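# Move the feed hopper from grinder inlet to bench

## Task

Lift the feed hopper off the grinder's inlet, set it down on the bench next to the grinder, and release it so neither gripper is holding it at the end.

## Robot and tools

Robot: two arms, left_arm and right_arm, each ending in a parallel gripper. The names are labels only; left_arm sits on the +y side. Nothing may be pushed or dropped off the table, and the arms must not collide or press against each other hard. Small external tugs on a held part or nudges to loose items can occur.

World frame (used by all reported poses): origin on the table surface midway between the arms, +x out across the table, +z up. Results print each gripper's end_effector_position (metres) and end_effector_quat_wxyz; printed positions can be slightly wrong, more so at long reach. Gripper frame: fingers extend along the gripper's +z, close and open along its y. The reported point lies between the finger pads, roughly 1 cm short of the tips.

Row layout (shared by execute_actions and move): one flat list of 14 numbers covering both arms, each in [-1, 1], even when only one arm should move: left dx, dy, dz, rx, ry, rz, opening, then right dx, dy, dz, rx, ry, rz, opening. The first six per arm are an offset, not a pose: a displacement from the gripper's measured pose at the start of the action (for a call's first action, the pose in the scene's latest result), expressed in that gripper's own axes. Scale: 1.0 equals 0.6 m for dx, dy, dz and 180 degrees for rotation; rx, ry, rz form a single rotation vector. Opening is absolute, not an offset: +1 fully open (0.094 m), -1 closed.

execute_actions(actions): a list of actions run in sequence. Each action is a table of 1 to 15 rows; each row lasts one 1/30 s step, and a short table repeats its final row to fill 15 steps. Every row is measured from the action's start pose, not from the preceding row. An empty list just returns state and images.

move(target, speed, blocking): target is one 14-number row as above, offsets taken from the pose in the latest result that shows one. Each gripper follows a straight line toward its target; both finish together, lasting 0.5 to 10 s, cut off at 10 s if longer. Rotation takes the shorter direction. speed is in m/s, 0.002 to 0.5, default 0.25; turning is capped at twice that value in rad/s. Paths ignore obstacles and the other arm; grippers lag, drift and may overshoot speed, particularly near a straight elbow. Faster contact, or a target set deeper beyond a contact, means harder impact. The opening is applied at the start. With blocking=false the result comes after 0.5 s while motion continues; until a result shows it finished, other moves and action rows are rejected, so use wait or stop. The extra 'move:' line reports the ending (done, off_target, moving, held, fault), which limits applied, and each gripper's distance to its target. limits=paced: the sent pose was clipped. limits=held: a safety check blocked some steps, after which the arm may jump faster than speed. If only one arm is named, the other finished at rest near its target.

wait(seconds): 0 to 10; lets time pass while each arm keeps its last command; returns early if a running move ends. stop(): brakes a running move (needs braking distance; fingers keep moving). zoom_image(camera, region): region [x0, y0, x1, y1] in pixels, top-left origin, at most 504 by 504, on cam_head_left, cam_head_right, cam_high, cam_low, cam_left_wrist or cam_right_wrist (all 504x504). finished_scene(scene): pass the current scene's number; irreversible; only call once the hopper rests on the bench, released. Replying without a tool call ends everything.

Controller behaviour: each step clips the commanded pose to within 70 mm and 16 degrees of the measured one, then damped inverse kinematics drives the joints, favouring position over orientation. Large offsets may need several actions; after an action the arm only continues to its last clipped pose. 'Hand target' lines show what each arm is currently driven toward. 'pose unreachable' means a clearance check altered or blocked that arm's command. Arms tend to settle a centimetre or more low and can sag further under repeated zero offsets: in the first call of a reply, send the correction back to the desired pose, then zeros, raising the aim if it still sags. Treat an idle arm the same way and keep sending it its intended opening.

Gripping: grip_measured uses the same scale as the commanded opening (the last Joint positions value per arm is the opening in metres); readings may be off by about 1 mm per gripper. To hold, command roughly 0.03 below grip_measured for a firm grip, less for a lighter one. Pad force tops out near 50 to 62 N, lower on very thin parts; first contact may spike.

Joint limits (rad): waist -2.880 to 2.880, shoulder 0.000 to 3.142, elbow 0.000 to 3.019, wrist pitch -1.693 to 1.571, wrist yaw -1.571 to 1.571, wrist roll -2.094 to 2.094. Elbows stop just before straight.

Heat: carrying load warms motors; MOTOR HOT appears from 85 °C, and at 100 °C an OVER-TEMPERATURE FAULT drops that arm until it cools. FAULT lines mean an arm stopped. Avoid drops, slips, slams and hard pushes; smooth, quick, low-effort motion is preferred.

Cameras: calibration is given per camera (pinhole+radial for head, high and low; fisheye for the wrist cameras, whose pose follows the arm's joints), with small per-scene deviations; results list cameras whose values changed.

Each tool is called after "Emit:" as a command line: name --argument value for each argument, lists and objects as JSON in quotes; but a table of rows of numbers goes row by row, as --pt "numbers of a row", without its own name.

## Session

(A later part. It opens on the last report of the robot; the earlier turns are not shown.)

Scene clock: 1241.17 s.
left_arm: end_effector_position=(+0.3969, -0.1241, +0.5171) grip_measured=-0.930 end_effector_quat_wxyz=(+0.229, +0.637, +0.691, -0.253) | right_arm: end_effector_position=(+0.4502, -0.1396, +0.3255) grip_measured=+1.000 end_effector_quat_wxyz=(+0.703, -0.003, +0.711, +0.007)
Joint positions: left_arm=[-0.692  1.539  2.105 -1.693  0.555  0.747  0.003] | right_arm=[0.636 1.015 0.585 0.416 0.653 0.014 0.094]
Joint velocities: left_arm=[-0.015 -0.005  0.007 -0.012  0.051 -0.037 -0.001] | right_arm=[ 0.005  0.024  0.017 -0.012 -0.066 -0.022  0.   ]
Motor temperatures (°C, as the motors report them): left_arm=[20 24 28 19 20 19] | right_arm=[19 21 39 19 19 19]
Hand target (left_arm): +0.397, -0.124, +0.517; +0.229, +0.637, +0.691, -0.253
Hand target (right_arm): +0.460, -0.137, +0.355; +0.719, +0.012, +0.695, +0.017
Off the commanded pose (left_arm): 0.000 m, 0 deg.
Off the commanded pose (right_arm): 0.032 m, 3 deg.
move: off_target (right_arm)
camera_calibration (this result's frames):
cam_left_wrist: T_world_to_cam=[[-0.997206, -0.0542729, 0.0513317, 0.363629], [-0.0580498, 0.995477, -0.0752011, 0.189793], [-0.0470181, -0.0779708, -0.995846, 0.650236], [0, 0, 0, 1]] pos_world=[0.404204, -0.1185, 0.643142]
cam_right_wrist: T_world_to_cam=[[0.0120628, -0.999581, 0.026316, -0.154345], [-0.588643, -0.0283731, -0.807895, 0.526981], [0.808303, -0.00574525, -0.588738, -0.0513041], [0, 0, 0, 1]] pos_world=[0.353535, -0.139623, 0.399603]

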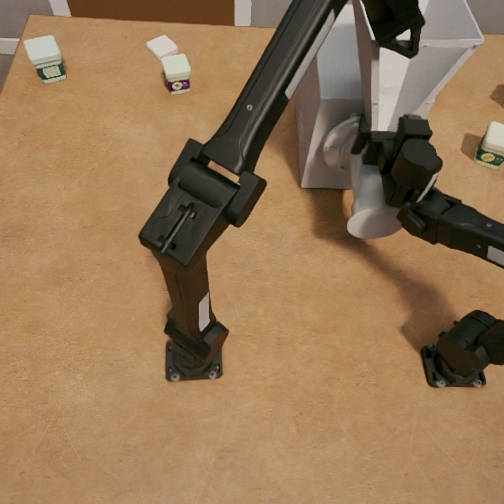

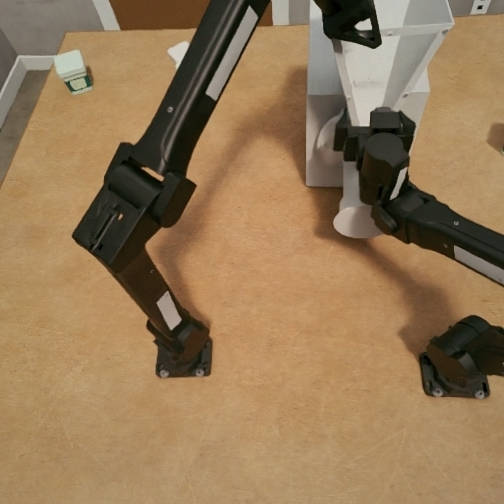

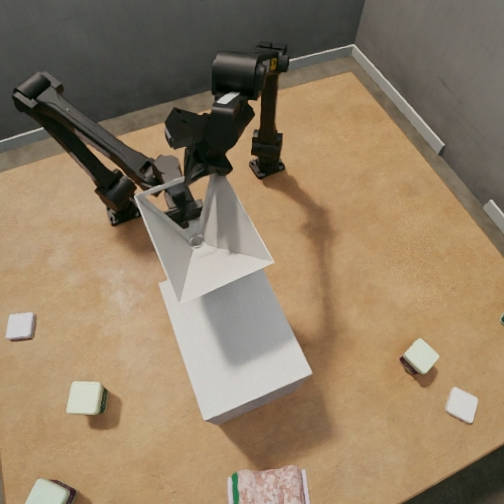

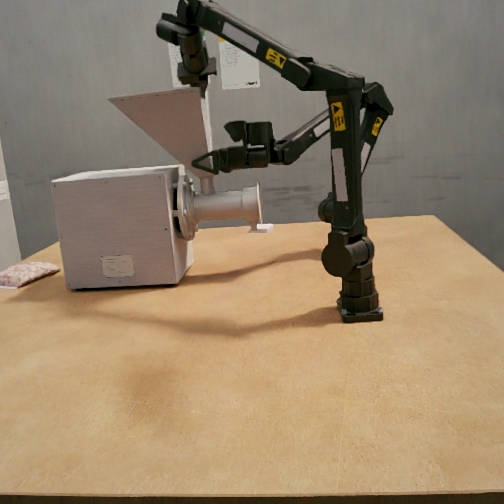

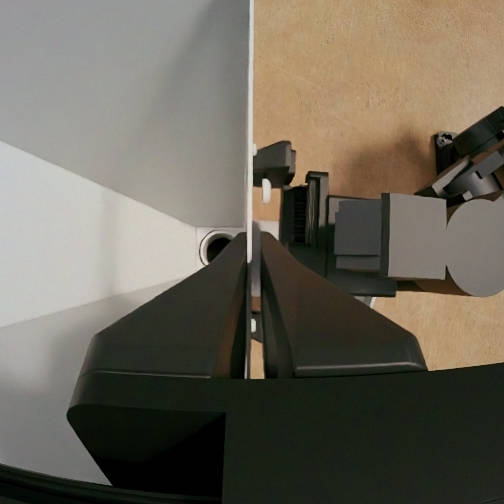

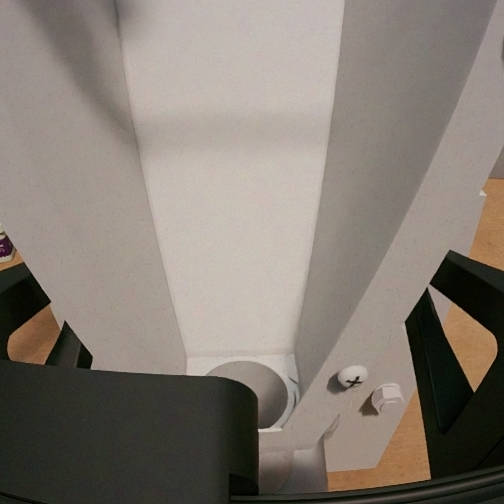

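Emit:
execute_actions --actions '[[[0,0,0,0,0,0,-1,-0.049,0.004,0.016,0,-0.014,0.011,0.8],[0,0,0,0,0,0,-1,-0.049,0.004,0.016,0,-0.014,0.011,0.7],[0,0,0,0,0,0,-1,-0.049,0.004,0.016,0,-0.014,0.011,0.62],[0,0,0,0,0,0,-1,-0.049,0.004,0.016,0,-0.014,0.011,0.56],[0,0,0,0,0,0,-1,-0.049,0.004,0.016,0,-0.014,0.011,0.52],[0,0,0,0,0,0,-1,-0.049,0.004,0.016,0,-0.014,0.011,0.5]],[[0,0,0,0,0,0,-1,-0.049,0.004,0.016,0,-0.014,0.011,0.47],[0,0,0,0,0,0,-1,-0.049,0.004,0.016,0,-0.014,0.011,0.45],[0,0,0,0,0,0,-1,-0.049,0.004,0.016,0,-0.014,0.011,0.43],[0,0,0,0,0,0,-1,-0.049,0.004,0.016,0,-0.014,0.011,0.41],[0,0,0,0,0,0,-1,-0.049,0.004,0.016,0,-0.014,0.011,0.39],[0,0,0,0,0,0,-1,-0.049,0.004,0.016,0,-0.014,0.011,0.37],[0,0,0,0,0,0,-1,-0.049,0.004,0.016,0,-0.014,0.011,0.35]]]'

Scene clock: 1251.27 s.
left_arm: end_effector_position=(+0.3968, -0.1242, +0.5170) grip_measured=-0.930 end_effector_quat_wxyz=(+0.228, +0.637, +0.691, -0.253) | right_arm: end_effector_position=(+0.4506, -0.1360, +0.3254) grip_measured=+0.555 end_effector_quat_wxyz=(+0.703, -0.012, +0.711, +0.014)
Joint positions: left_arm=[-0.692  1.539  2.104 -1.693  0.556  0.747  0.003] | right_arm=[0.634 1.016 0.585 0.416 0.628 0.012 0.073]
Joint velocities: left_arm=[-0.005  0.005  0.002  0.007 -0.037  0.037 -0.001] | right_arm=[ 0.005  0.005  0.002  0.007 -0.051 -0.007  0.   ]
Motor temperatures (°C, as the motors report them): left_arm=[20 24 28 19 20 19] | right_arm=[19 21 39 19 19 19]
Hand target (left_arm): +0.397, -0.124, +0.517; +0.229, +0.637, +0.691, -0.253
Hand target (right_arm): +0.459, -0.135, +0.355; +0.718, +0.002, +0.696, +0.025
Off the commanded pose (left_arm): 0.000 m, 0 deg.
Off the commanded pose (right_arm): 0.031 m, 3 deg.
camera_calibration (this result's frames):
cam_left_wrist: T_world_to_cam=[[-0.997244, -0.0533448, 0.05157, 0.363551], [-0.0571578, 0.995504, -0.0755349, 0.189677], [-0.0473088, -0.0782743, -0.995809, 0.650188], [0, 0, 0, 1]] pos_world=[0.40415, -0.118538, 0.643042]
cam_right_wrist: T_world_to_cam=[[0.0349648, -0.999003, 0.0277745, -0.161452], [-0.58822, -0.0430393, -0.807555, 0.524919], [0.807945, 0.0118985, -0.589138, -0.0490145], [0, 0, 0, 1]] pos_world=[0.354014, -0.138115, 0.399509]

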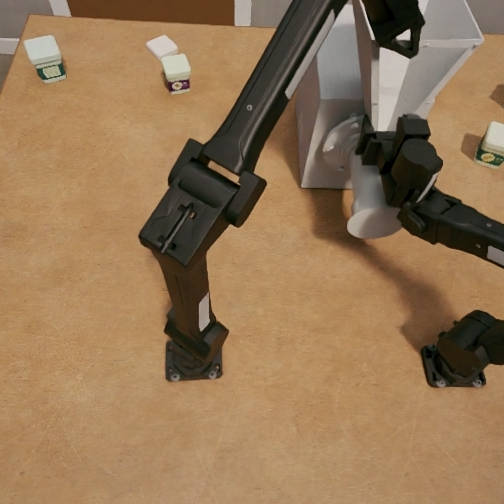

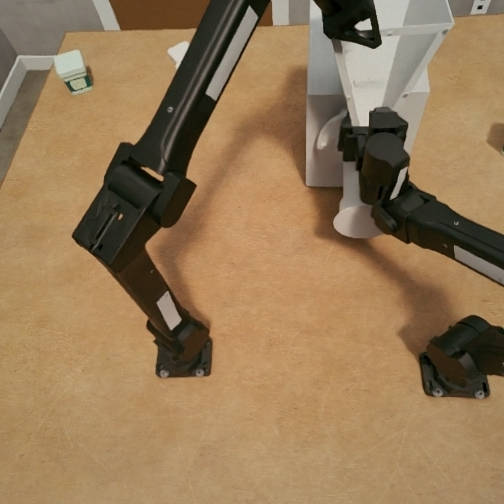

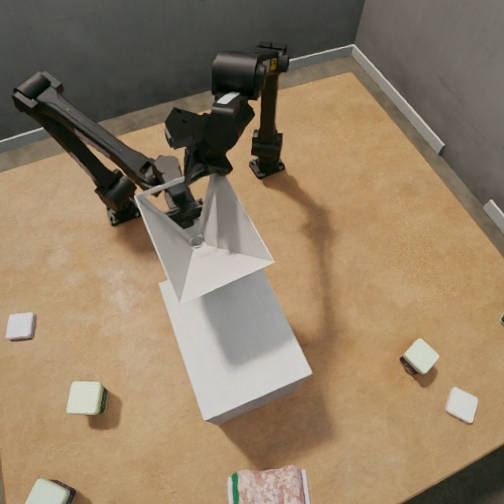

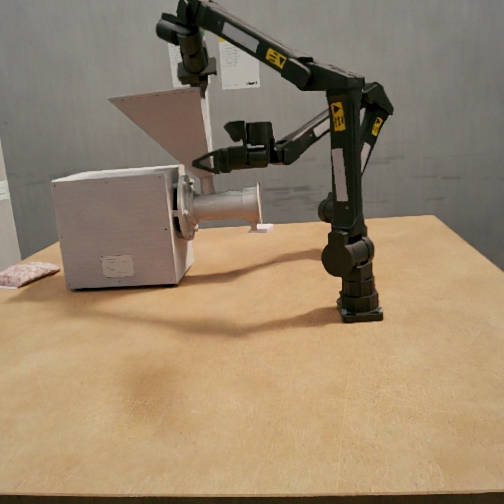

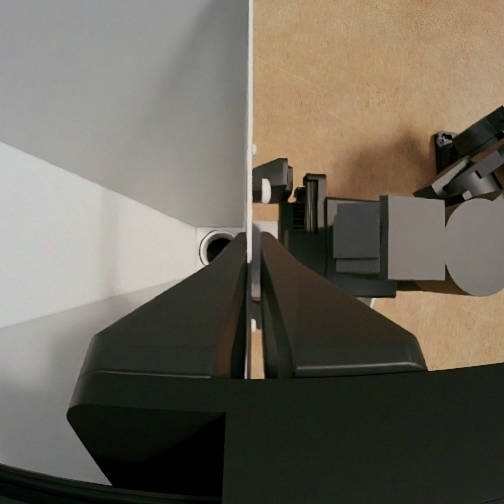

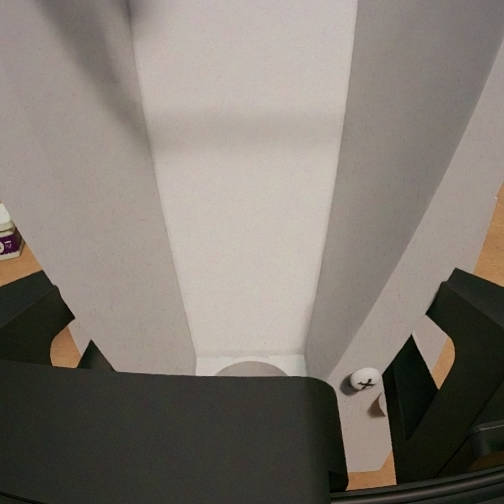

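Emit:
execute_actions --actions '[[[-0.03,-0.003,-0.036,0,0,0,-1,-0.075,0,0.008,0,-0.014,0.011,0.5]],[[-0.0425,-0.004,-0.051,0,0,0,-1,-0.1,0,0.008,0,-0.014,0.011,0.5]],[[-0.0425,-0.004,-0.051,0,0,0,-1,-0.1,0,0.008,0,-0.014,0.011,0.5]]]'

Scene clock: 1266.37 s.
left_arm: end_effector_position=(+0.3969, -0.1230, +0.5182) grip_measured=-0.930 end_effector_quat_wxyz=(+0.224, +0.632, +0.698, -0.252) | right_arm: end_effector_position=(+0.4468, -0.1363, +0.3215) grip_measured=+0.546 end_effector_quat_wxyz=(+0.658, -0.026, +0.752, +0.015)
Joint positions: left_arm=[-0.692  1.543  2.116 -1.705  0.549  0.732  0.003] | right_arm=[0.629 0.968 0.636 0.17  0.598 0.08  0.073]
Joint velocities: left_arm=[-0.005  0.005 -0.017 -0.007 -0.022  0.037  0.   ] | right_arm=[ 0.015  0.005  0.007 -0.002  0.051 -0.037 -0.   ]
Motor temperatures (°C, as the motors report them): left_arm=[20 24 29 19 20 19] | right_arm=[19 21 40 19 19 19]
Hand target (left_arm): +0.394, -0.121, +0.556; +0.261, +0.621, +0.694, -0.254
Hand target (right_arm): +0.453, -0.139, +0.382; +0.692, -0.008, +0.721, +0.027
Off the commanded pose (left_arm): 0.040 m, 0 deg.
Off the commanded pose (right_arm): 0.063 m, 6 deg.
joint sent to its limit (left arm) — the command would take joint 4 (wrist pitch) past its lower limit, so that joint was sent only as far as its limit.
camera_calibration (this result's frames):
cam_left_wrist: T_world_to_cam=[[-0.995794, -0.0685894, 0.060736, 0.35647], [-0.0726205, 0.995116, -0.0668574, 0.190156], [-0.0558537, -0.0709869, -0.995912, 0.655822], [0, 0, 0, 1]] pos_world=[0.40541, -0.118222, 0.644204]
cam_right_wrist: T_world_to_cam=[[0.0598521, -0.997256, 0.0435791, -0.17746], [-0.680081, -0.0726958, -0.729524, 0.531473], [0.73069, 0.0140262, -0.682565, 0.016635], [0, 0, 0, 1]] pos_world=[0.359911, -0.13857, 0.40681]

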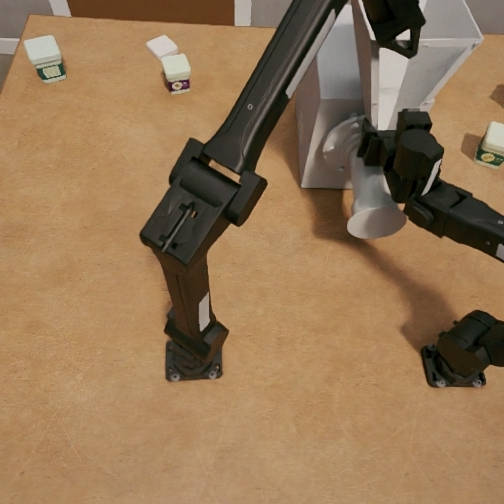

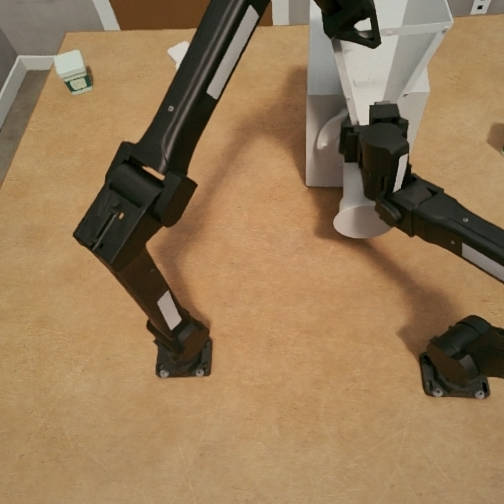

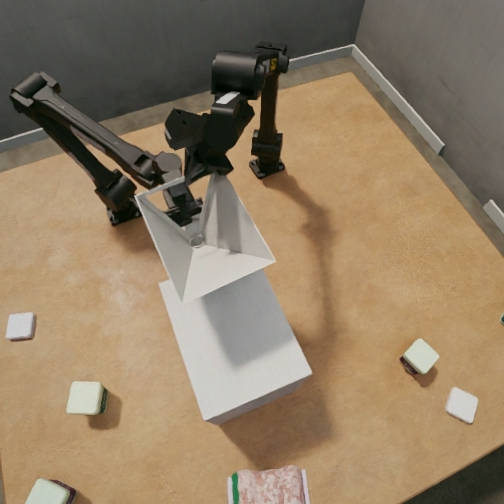

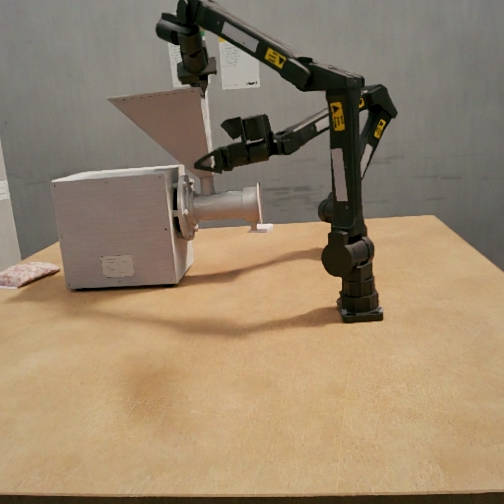

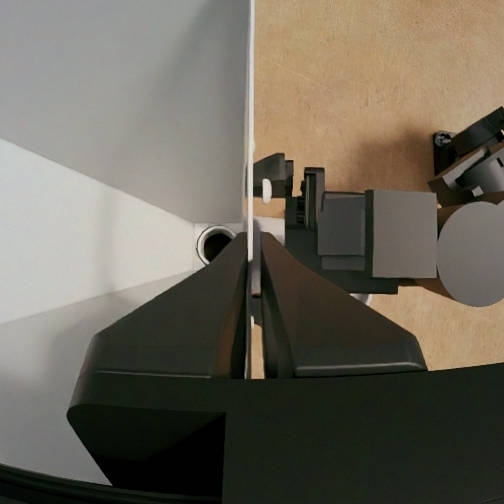

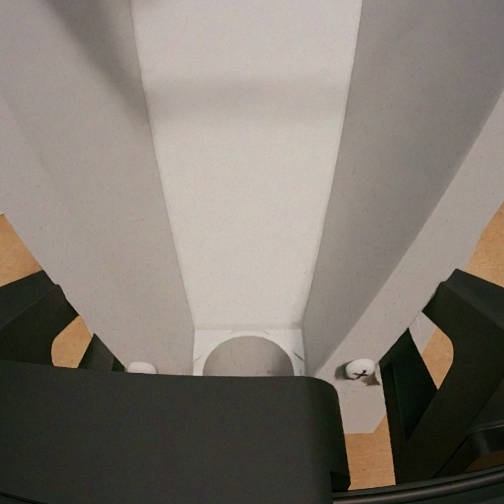

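Emit:
execute_actions --actions '[[[-0.0298,-0.0278,-0.0382,0,0,0,-1,-0.1073,-0.0013,-0.0143,0,-0.085,0.0,0.5]],[[-0.0298,-0.0278,-0.0382,0,0,0,-1,-0.1073,-0.0013,-0.005,0,-0.06,0.0,0.5]]]'

Scene clock: 1336.30 s.
left_arm: end_effector_position=(+0.3949, -0.1248, +0.5174) grip_measured=-0.930 end_effector_quat_wxyz=(+0.223, +0.635, +0.698, -0.246) | right_arm: end_effector_position=(+0.4498, -0.1366, +0.3286) grip_measured=+0.535 end_effector_quat_wxyz=(+0.727, -0.033, +0.686, +0.011)
Joint positions: left_arm=[-0.702  1.542  2.116 -1.705  0.534  0.73   0.003] | right_arm=[ 0.622  1.03   0.551  0.546  0.589 -0.07   0.072]
Joint velocities: left_arm=[-0.005 -0.005  0.012  0.007 -0.037 -0.007  0.   ] | right_arm=[-0.005  0.005 -0.007  0.007 -0.037 -0.022 -0.   ]
Motor temperatures (°C, as the motors report them): left_arm=[20 24 35 19 20 19] | right_arm=[19 21 45 19 19 19]
Hand target (left_arm): +0.379, -0.124, +0.546; +0.246, +0.626, +0.696, -0.250
Hand target (right_arm): +0.443, -0.139, +0.390; +0.771, -0.025, +0.636, +0.013
Off the commanded pose (left_arm): 0.033 m, 0 deg.
Off the commanded pose (right_arm): 0.063 m, 8 deg.
joint sent to its limit (left arm) — the command would take joint 4 (wrist pitch) past its lower limit, so that joint was sent only as far as its limit.
camera_calibration (this result's frames):
cam_left_wrist: T_world_to_cam=[[-0.996317, -0.0673726, 0.0530476, 0.358662], [-0.0703726, 0.995898, -0.0568778, 0.185832], [-0.048998, -0.0604014, -0.996971, 0.653908], [0, 0, 0, 1]] pos_world=[0.402459, -0.121408, 0.643471]
cam_right_wrist: T_world_to_cam=[[0.056611, -0.996346, 0.0639485, -0.183373], [-0.528862, -0.0842528, -0.844516, 0.506862], [0.846818, 0.013989, -0.531699, -0.0825638], [0, 0, 0, 1]] pos_world=[0.348357, -0.138844, 0.39588]

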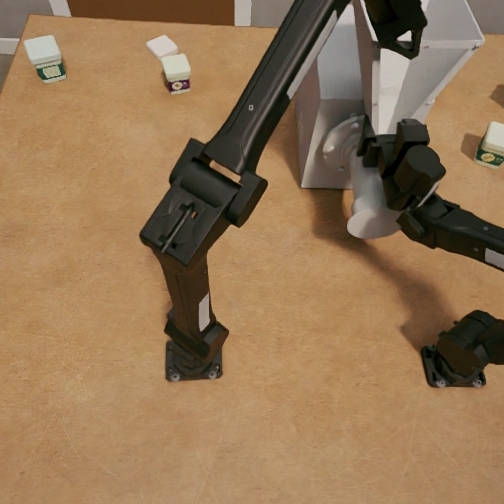

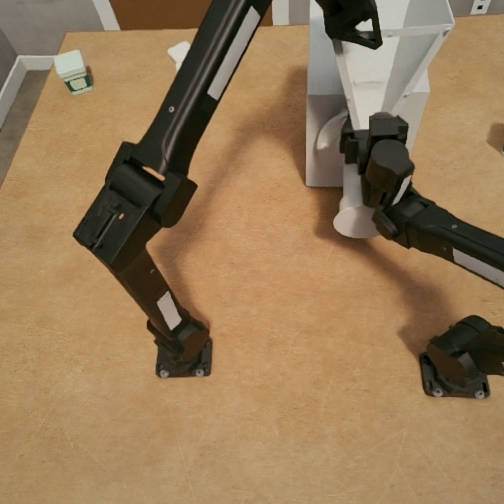

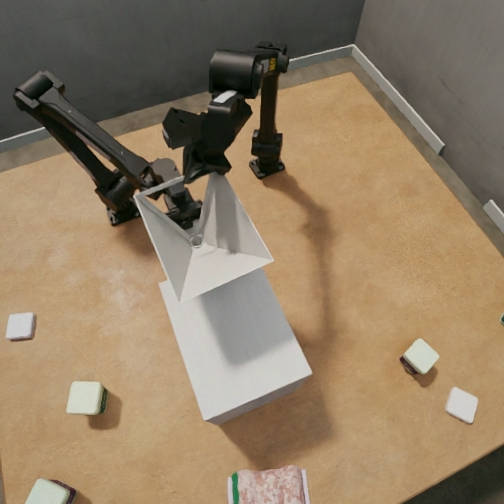

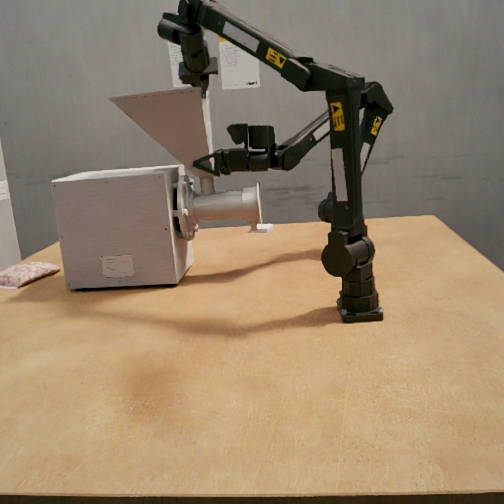

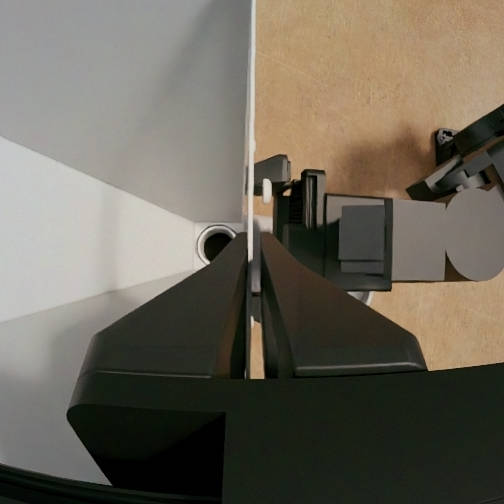

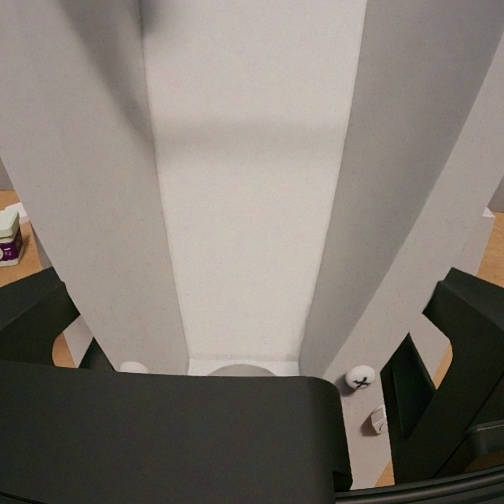

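Emit:
execute_actions --actions '[[[0,0,0,0,0,0,-0.6,-0.05,0,0,0,0,0,0.5]],[[-0.053,-0.005,-0.064,0,0,0,-0.6,-0.05,0,0,0,0,0,0.5]],[[-0.053,-0.005,-0.064,0,0,0,-0.6,-0.05,0,0,0,0,0,0.5]],[[-0.03,-0.003,-0.036,0,0,0,-0.6,-0.05,0,0,0,0,0,0.5]]]'

Scene clock: 1401.07 s.
left_arm: end_effector_position=(+0.3948, -0.1257, +0.5844) grip_measured=-0.603 end_effector_quat_wxyz=(+0.286, +0.600, +0.702, -0.255) | right_arm: end_effector_position=(+0.4445, -0.1351, +0.3181) grip_measured=+0.520 end_effector_quat_wxyz=(+0.658, -0.062, +0.750, +0.004)
Joint positions: left_arm=[-0.702  1.562  2.3   -1.705  0.539  0.619  0.019] | right_arm=[0.622 0.959 0.62  0.181 0.559 0.008 0.071]
Joint velocities: left_arm=[-0.005 -0.005  0.007 -0.007  0.022 -0.022 -0.003] | right_arm=[-0.015 -0.005 -0.007 -0.017 -0.037 -0.022 -0.001]
Motor temperatures (°C, as the motors report them): left_arm=[20 24 32 19 20 19] | right_arm=[19 21 42 20 19 20]
Hand target (left_arm): +0.393, -0.124, +0.603; +0.305, +0.597, +0.697, -0.256
Hand target (right_arm): +0.447, -0.134, +0.349; +0.674, -0.060, +0.736, +0.004
Off the commanded pose (left_arm): 0.019 m, 1 deg.
Off the commanded pose (right_arm): 0.032 m, 2 deg.
joint sent to its limit (left arm) — the command would take joint 4 (wrist pitch) past its lower limit, so that joint was sent only as far as its limit.
camera_calibration (this result's frames):
cam_left_wrist: T_world_to_cam=[[-0.989579, -0.14381, 0.00725253, 0.369527], [-0.142999, 0.975596, -0.166624, 0.28079], [0.0168866, -0.165924, -0.985994, 0.674973], [0, 0, 0, 1]] pos_world=[0.394431, -0.108801, 0.709625]
cam_right_wrist: T_world_to_cam=[[0.0995796, -0.98926, 0.106998, -0.212716], [-0.671755, -0.146166, -0.72621, 0.512846], [0.73405, 0.00043953, -0.679095, 0.0115691], [0, 0, 0, 1]] pos_world=[0.357196, -0.135476, 0.403051]

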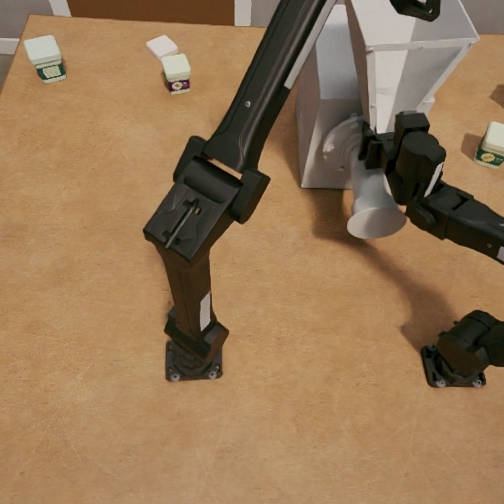

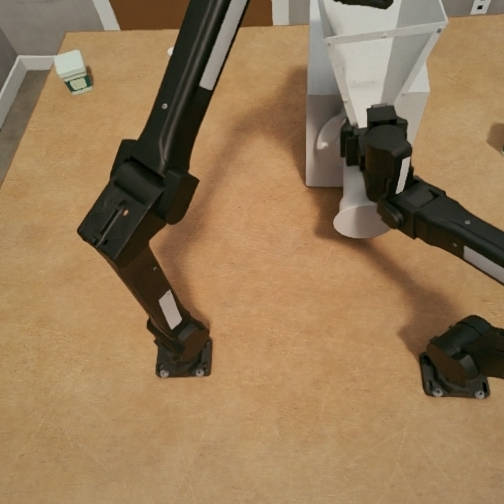

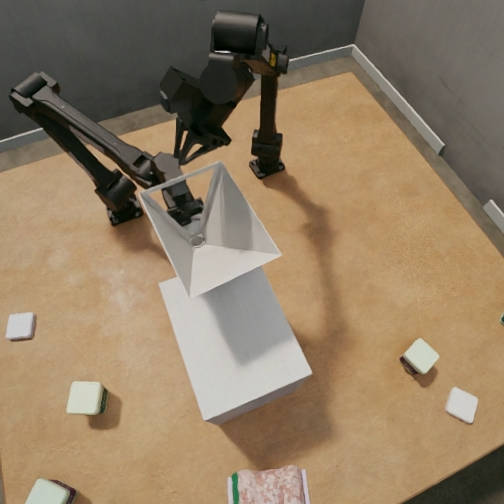

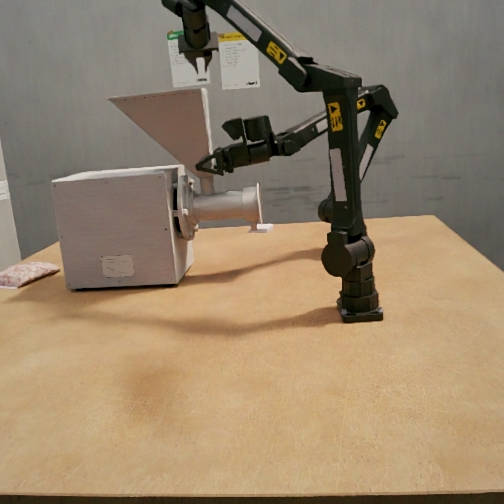

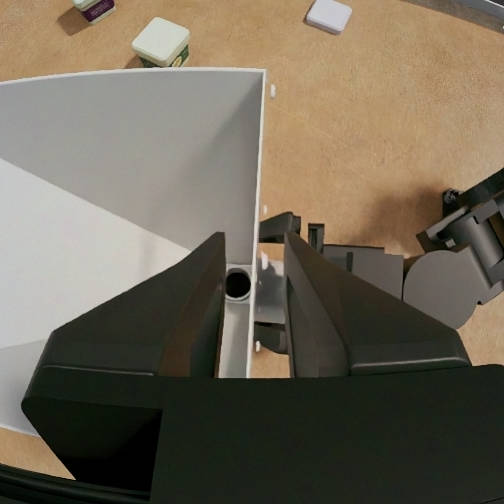

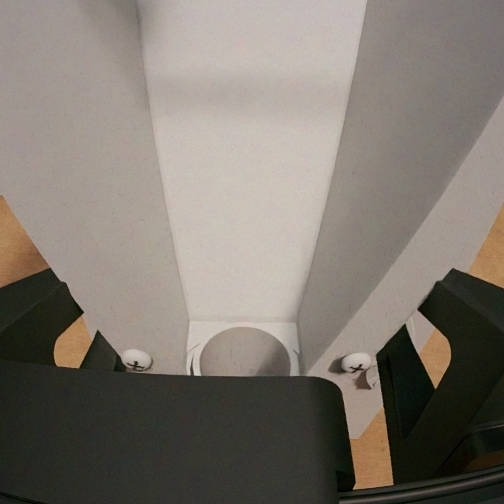

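Emit:
zoom_image --camera "cam_right_wrist" --region '[160, 300, 340, 390]'

Emit:
zoom_image --camera "cam_left_wrist" --region '[200, 240, 290, 330]'

Region (160, 300, 340, 390) of cam_right_wrist's 504x504 image, scaled by 2.800, with more detail than that image has.

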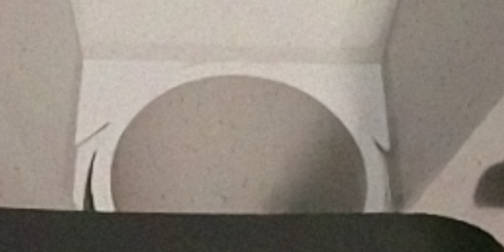

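Region (200, 240, 290, 330) of cam_left_wrist's 504x504 image, scaled by 5.600, with more detail than that image has.

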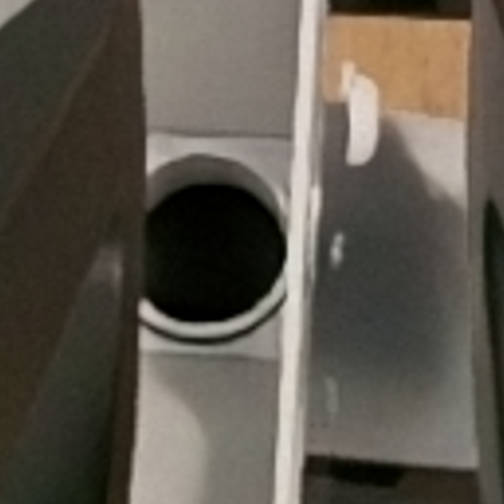

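Emit:
execute_actions --actions '[[[-0.02,0,-0.02,0,0,0,0,-0.045,0,0,0,0,0,1]]]'

Emit:
move --target '[0.0362,0.1202,-0.0638,-0.2374,-0.0239,-0.3843,0,-0.0347,0.0137,-0.1885,0,0,0,1]' --speed 0.1

Scene clock: 1521.57 s.
left_arm: end_effector_position=(+0.3948, -0.1257, +0.5844) grip_measured=-0.003 end_effector_quat_wxyz=(+0.285, +0.598, +0.705, -0.256) | right_arm: end_effector_position=(+0.4403, -0.1382, +0.3100) grip_measured=+1.000 end_effector_quat_wxyz=(+0.640, -0.073, +0.765, -0.007)
Joint positions: left_arm=[-0.702  1.562  2.3   -1.705  0.539  0.611  0.047] | right_arm=[0.622 0.944 0.624 0.106 0.559 0.008 0.094]
Joint velocities: left_arm=[-0.005  0.005 -0.007  0.007  0.051  0.022 -0.   ] | right_arm=[-0.015 -0.024  0.012  0.007 -0.037  0.007  0.   ]
Motor temperatures (°C, as the motors report them): left_arm=[20 24 32 19 20 19] | right_arm=[19 21 44 19 19 19]
Hand target (left_arm): +0.394, -0.125, +0.600; +0.302, +0.594, +0.700, -0.257
Hand target (right_arm): +0.446, -0.134, +0.345; +0.659, -0.062, +0.750, +0.004
Off the commanded pose (left_arm): 0.017 m, 0 deg.
Off the commanded pose (right_arm): 0.036 m, 3 deg.
joint sent to its limit (left arm) — the command would take joint 4 (wrist pitch) past its lower limit, so that joint was sent only as far as its limit.
camera_calibration (this result's frames):
cam_left_wrist: T_world_to_cam=[[-0.988648, -0.149669, 0.0131888, 0.364954], [-0.149763, 0.974595, -0.166541, 0.283286], [0.0120722, -0.166626, -0.985946, 0.676757], [0, 0, 0, 1]] pos_world=[0.395067, -0.108702, 0.709612]
cam_right_wrist: T_world_to_cam=[[0.105323, -0.985139, 0.135676, -0.225366], [-0.703756, -0.170233, -0.689745, 0.503168], [0.702591, -0.0228364, -0.711227, 0.0297174], [0, 0, 0, 1]] pos_world=[0.356965, -0.135683, 0.39877]

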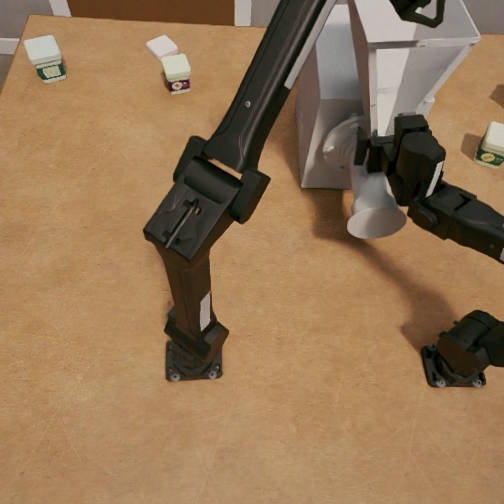

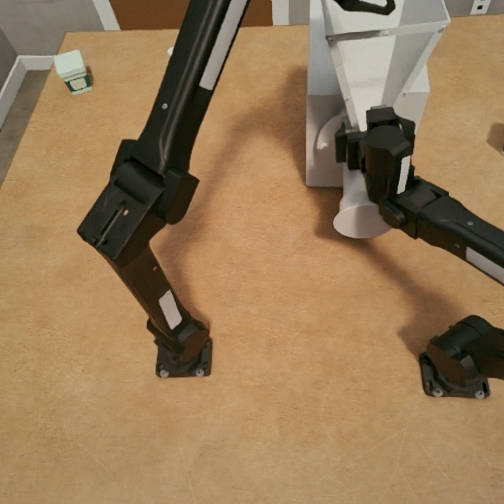

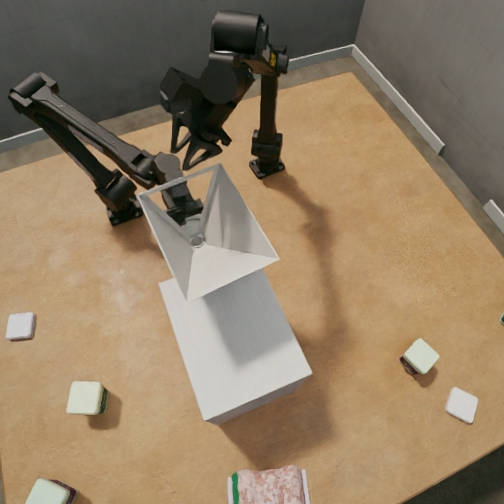

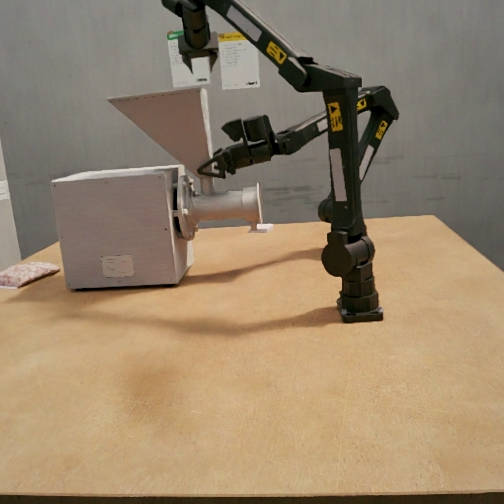

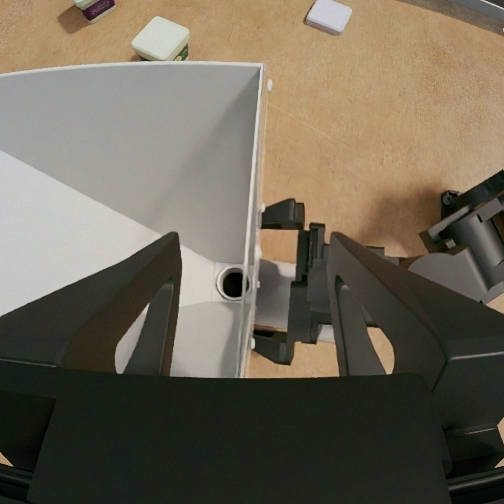

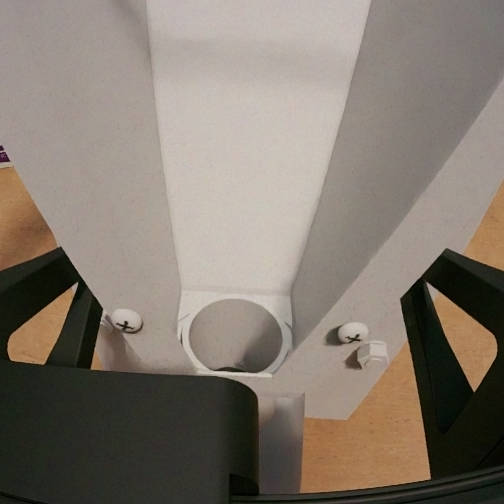

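Scene clock: 1529.03 s.
left_arm: end_effector_position=(+0.4650, -0.0676, +0.5785) grip_measured=-0.003 end_effector_quat_wxyz=(+0.302, -0.041, +0.944, -0.126) | right_arm: end_effector_position=(+0.3336, -0.1381, +0.3434) grip_measured=+1.000 end_effector_quat_wxyz=(+0.639, -0.077, +0.765, -0.017)
Joint positions: left_arm=[-0.771  1.59   2.358 -1.7   -0.209 -0.711  0.047] | right_arm=[ 0.934  0.658  0.606 -0.235  0.87   0.096  0.094]
Joint velocities: left_arm=[ 0.005  0.005 -0.022 -0.027 -0.11  -0.095 -0.001] | right_arm=[-0.005 -0.015 -0.002 -0.007  0.037 -0.022  0.   ]
Motor temperatures (°C, as the motors report them): left_arm=[20 24 31 19 20 19] | right_arm=[19 21 42 19 19 19]
Hand target (left_arm): +0.460, -0.072, +0.594; +0.313, -0.044, +0.938, -0.141
Hand target (right_arm): +0.331, -0.136, +0.350; +0.642, -0.075, +0.763, -0.009
Off the commanded pose (left_arm): 0.018 m, 1 deg.
Off the commanded pose (right_arm): 0.007 m, 1 deg.
joint sent to its limit (left arm) — the command would take joint 4 (wrist pitch) past its lower limit, so that joint was sent only as far as its limit.
move: off_target (left_arm)
camera_calibration (this result's frames):
cam_left_wrist: T_world_to_cam=[[-0.00497135, -0.966457, 0.256782, -0.210495], [-0.999986, 0.00440058, -0.00279738, 0.471241], [0.00157356, -0.256793, -0.966465, 0.667348], [0, 0, 0, 1]] pos_world=[0.469138, -0.0341383, 0.700338]
cam_right_wrist: T_world_to_cam=[[0.0990657, -0.982917, 0.155111, -0.222819], [-0.70572, -0.179293, -0.685429, 0.449002], [0.70153, -0.0415626, -0.711426, 0.126267], [0, 0, 0, 1]] pos_world=[0.250364, -0.133262, 0.43215]

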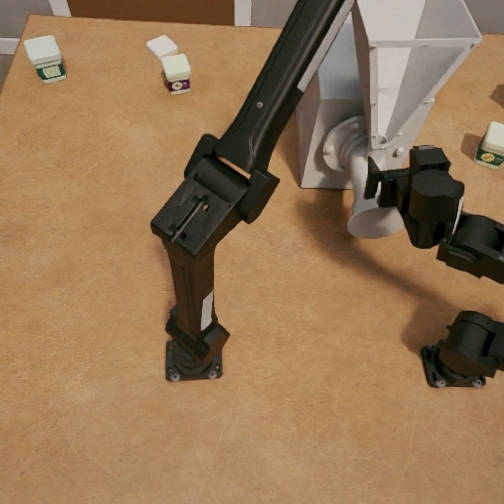

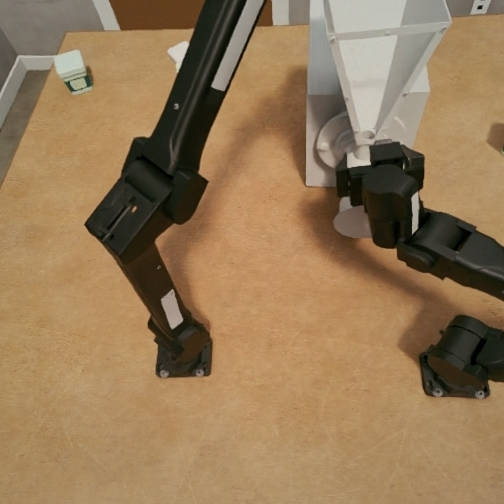

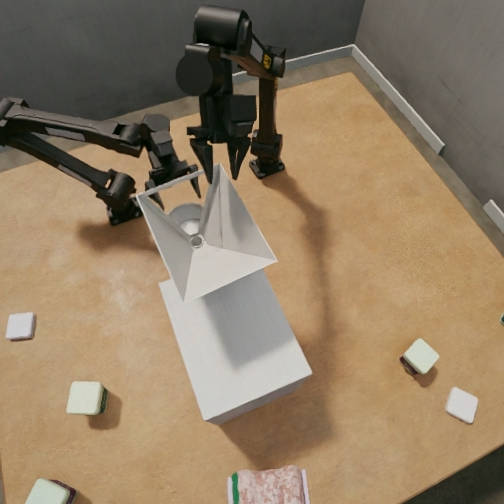

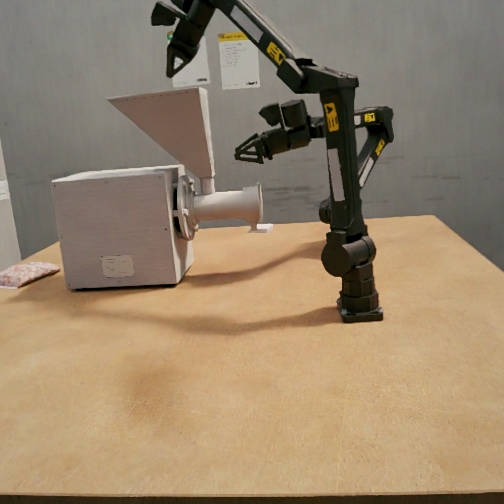

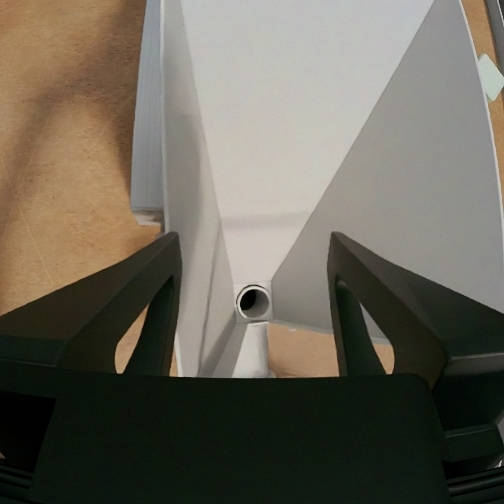

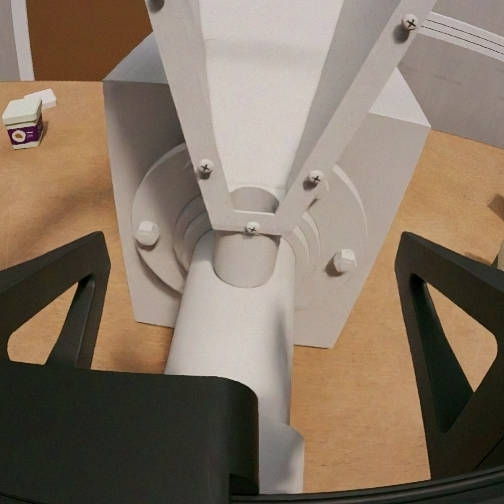

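Emit:
execute_actions --actions '[]'

Scene clock: 1553.17 s.
left_arm: end_effector_position=(+0.4650, -0.0676, +0.5785) grip_measured=-0.003 end_effector_quat_wxyz=(+0.302, -0.043, +0.944, -0.127) | right_arm: end_effector_position=(+0.3336, -0.1381, +0.3434) grip_measured=+1.000 end_effector_quat_wxyz=(+0.639, -0.077, +0.765, -0.017)
Joint positions: left_arm=[-0.771  1.59   2.358 -1.7   -0.209 -0.714  0.047] | right_arm=[ 0.934  0.658  0.606 -0.235  0.87   0.096  0.094]
Joint velocities: left_arm=[-0.005 -0.005 -0.017 -0.012 -0.051 -0.022 -0.001] | right_arm=[-0.015 -0.005  0.002 -0.007 -0.022  0.051  0.   ]
Motor temperatures (°C, as the motors report them): left_arm=[20 24 32 19 20 19] | right_arm=[19 21 41 19 19 19]
Hand target (left_arm): +0.460, -0.072, +0.594; +0.313, -0.044, +0.938, -0.141
Hand target (right_arm): +0.331, -0.136, +0.350; +0.642, -0.075, +0.763, -0.009
Off the commanded pose (left_arm): 0.018 m, 1 deg.
Off the commanded pose (right_arm): 0.007 m, 1 deg.
camera_calibration (this result's frames):
cam_left_wrist: T_world_to_cam=[[-0.00248753, -0.966009, 0.258498, -0.212613], [-0.999996, 0.00199913, -0.0021522, 0.470709], [0.00156227, -0.258502, -0.966009, 0.666974], [0, 0, 0, 1]] pos_world=[0.469136, -0.0339125, 0.700276]
cam_right_wrist: T_world_to_cam=[[0.0990014, -0.982982, 0.154741, -0.222679], [-0.705752, -0.178988, -0.685476, 0.449071], [0.701508, -0.0413455, -0.711461, 0.126316], [0, 0, 0, 1]] pos_world=[0.250367, -0.133289, 0.432154]

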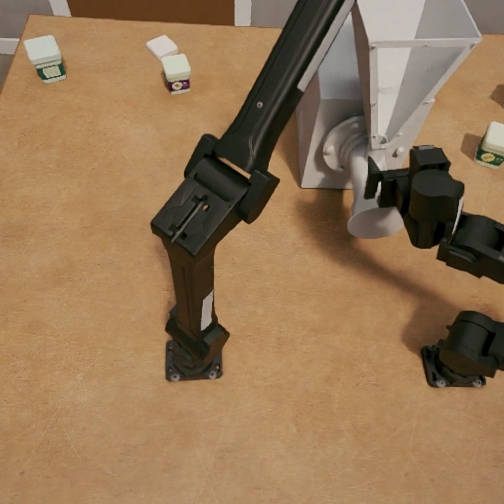

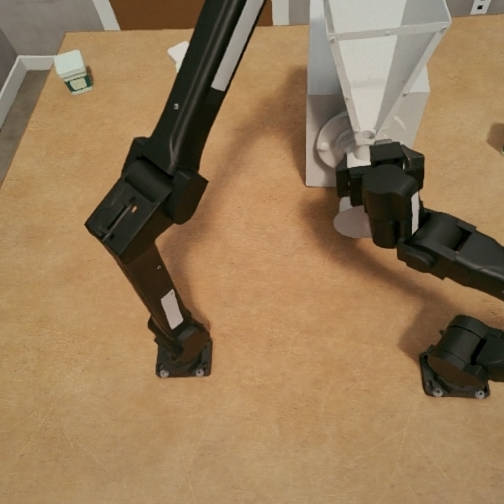

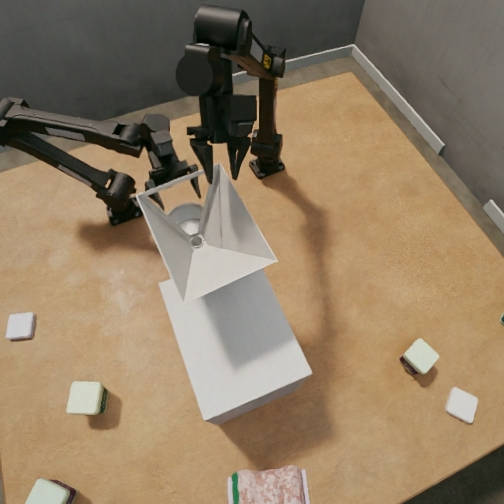

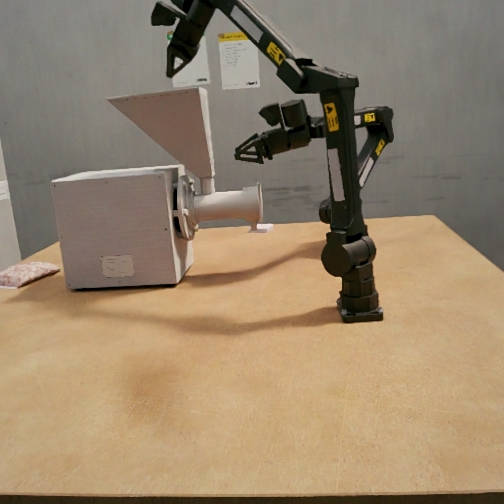

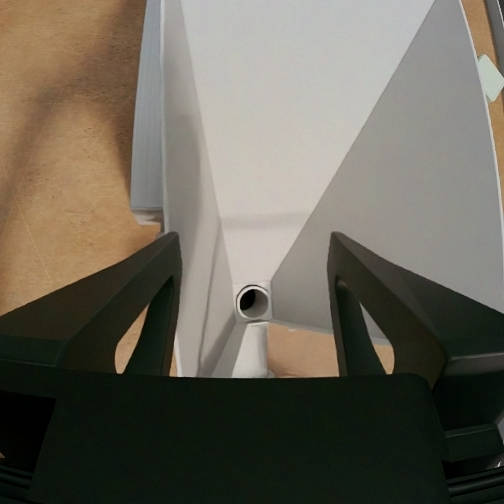

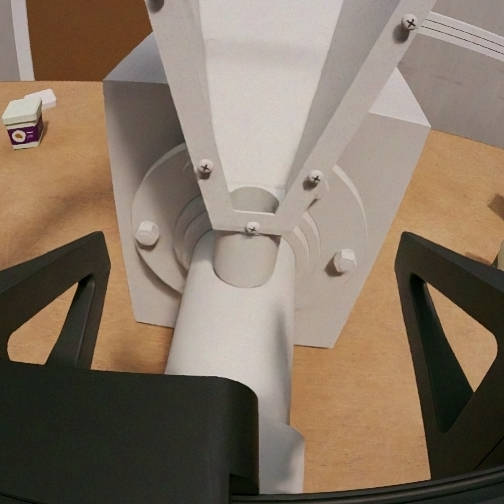

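Emit:
zoom_image --camera "cam_low" --region '[140, 80, 300, 240]'

Emit:
zoom_image --camera "cam_right_wrist" --region '[120, 130, 380, 350]'

Emit:
zoom_image --camera "cam_left_wrist" --region '[190, 250, 320, 380]'

Region (140, 80, 300, 240) of cam_low's 504x504 image, scaled by 3.150, with more detail than that image has.

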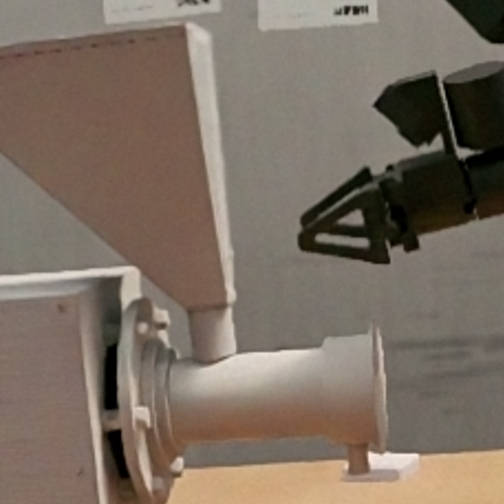

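Region (120, 130, 380, 350) of cam_right_wrist's 504x504 image, scaled by 1.938, with more detail than that image has; it fills the top 426 rows of this view, and the rest is white.

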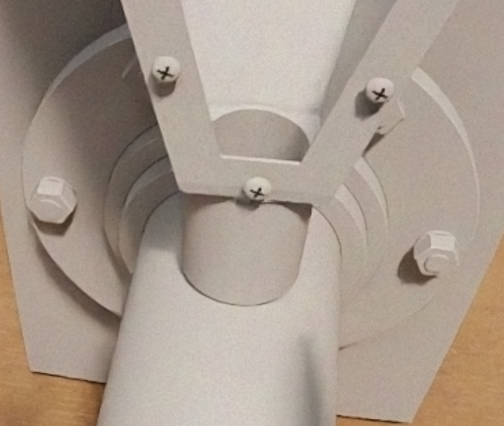

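Region (190, 250, 320, 380) of cam_left_wrist's 504x504 image, scaled by 3.877, with more detail than that image has.

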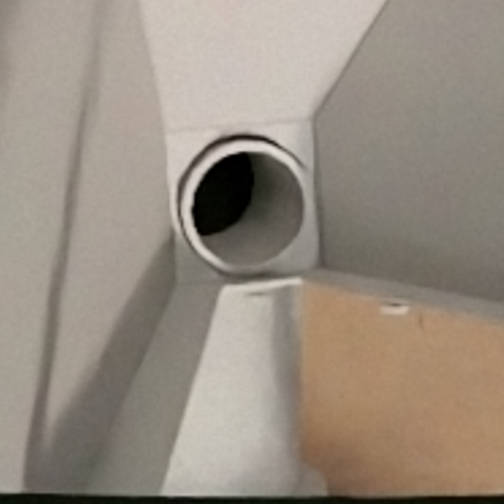

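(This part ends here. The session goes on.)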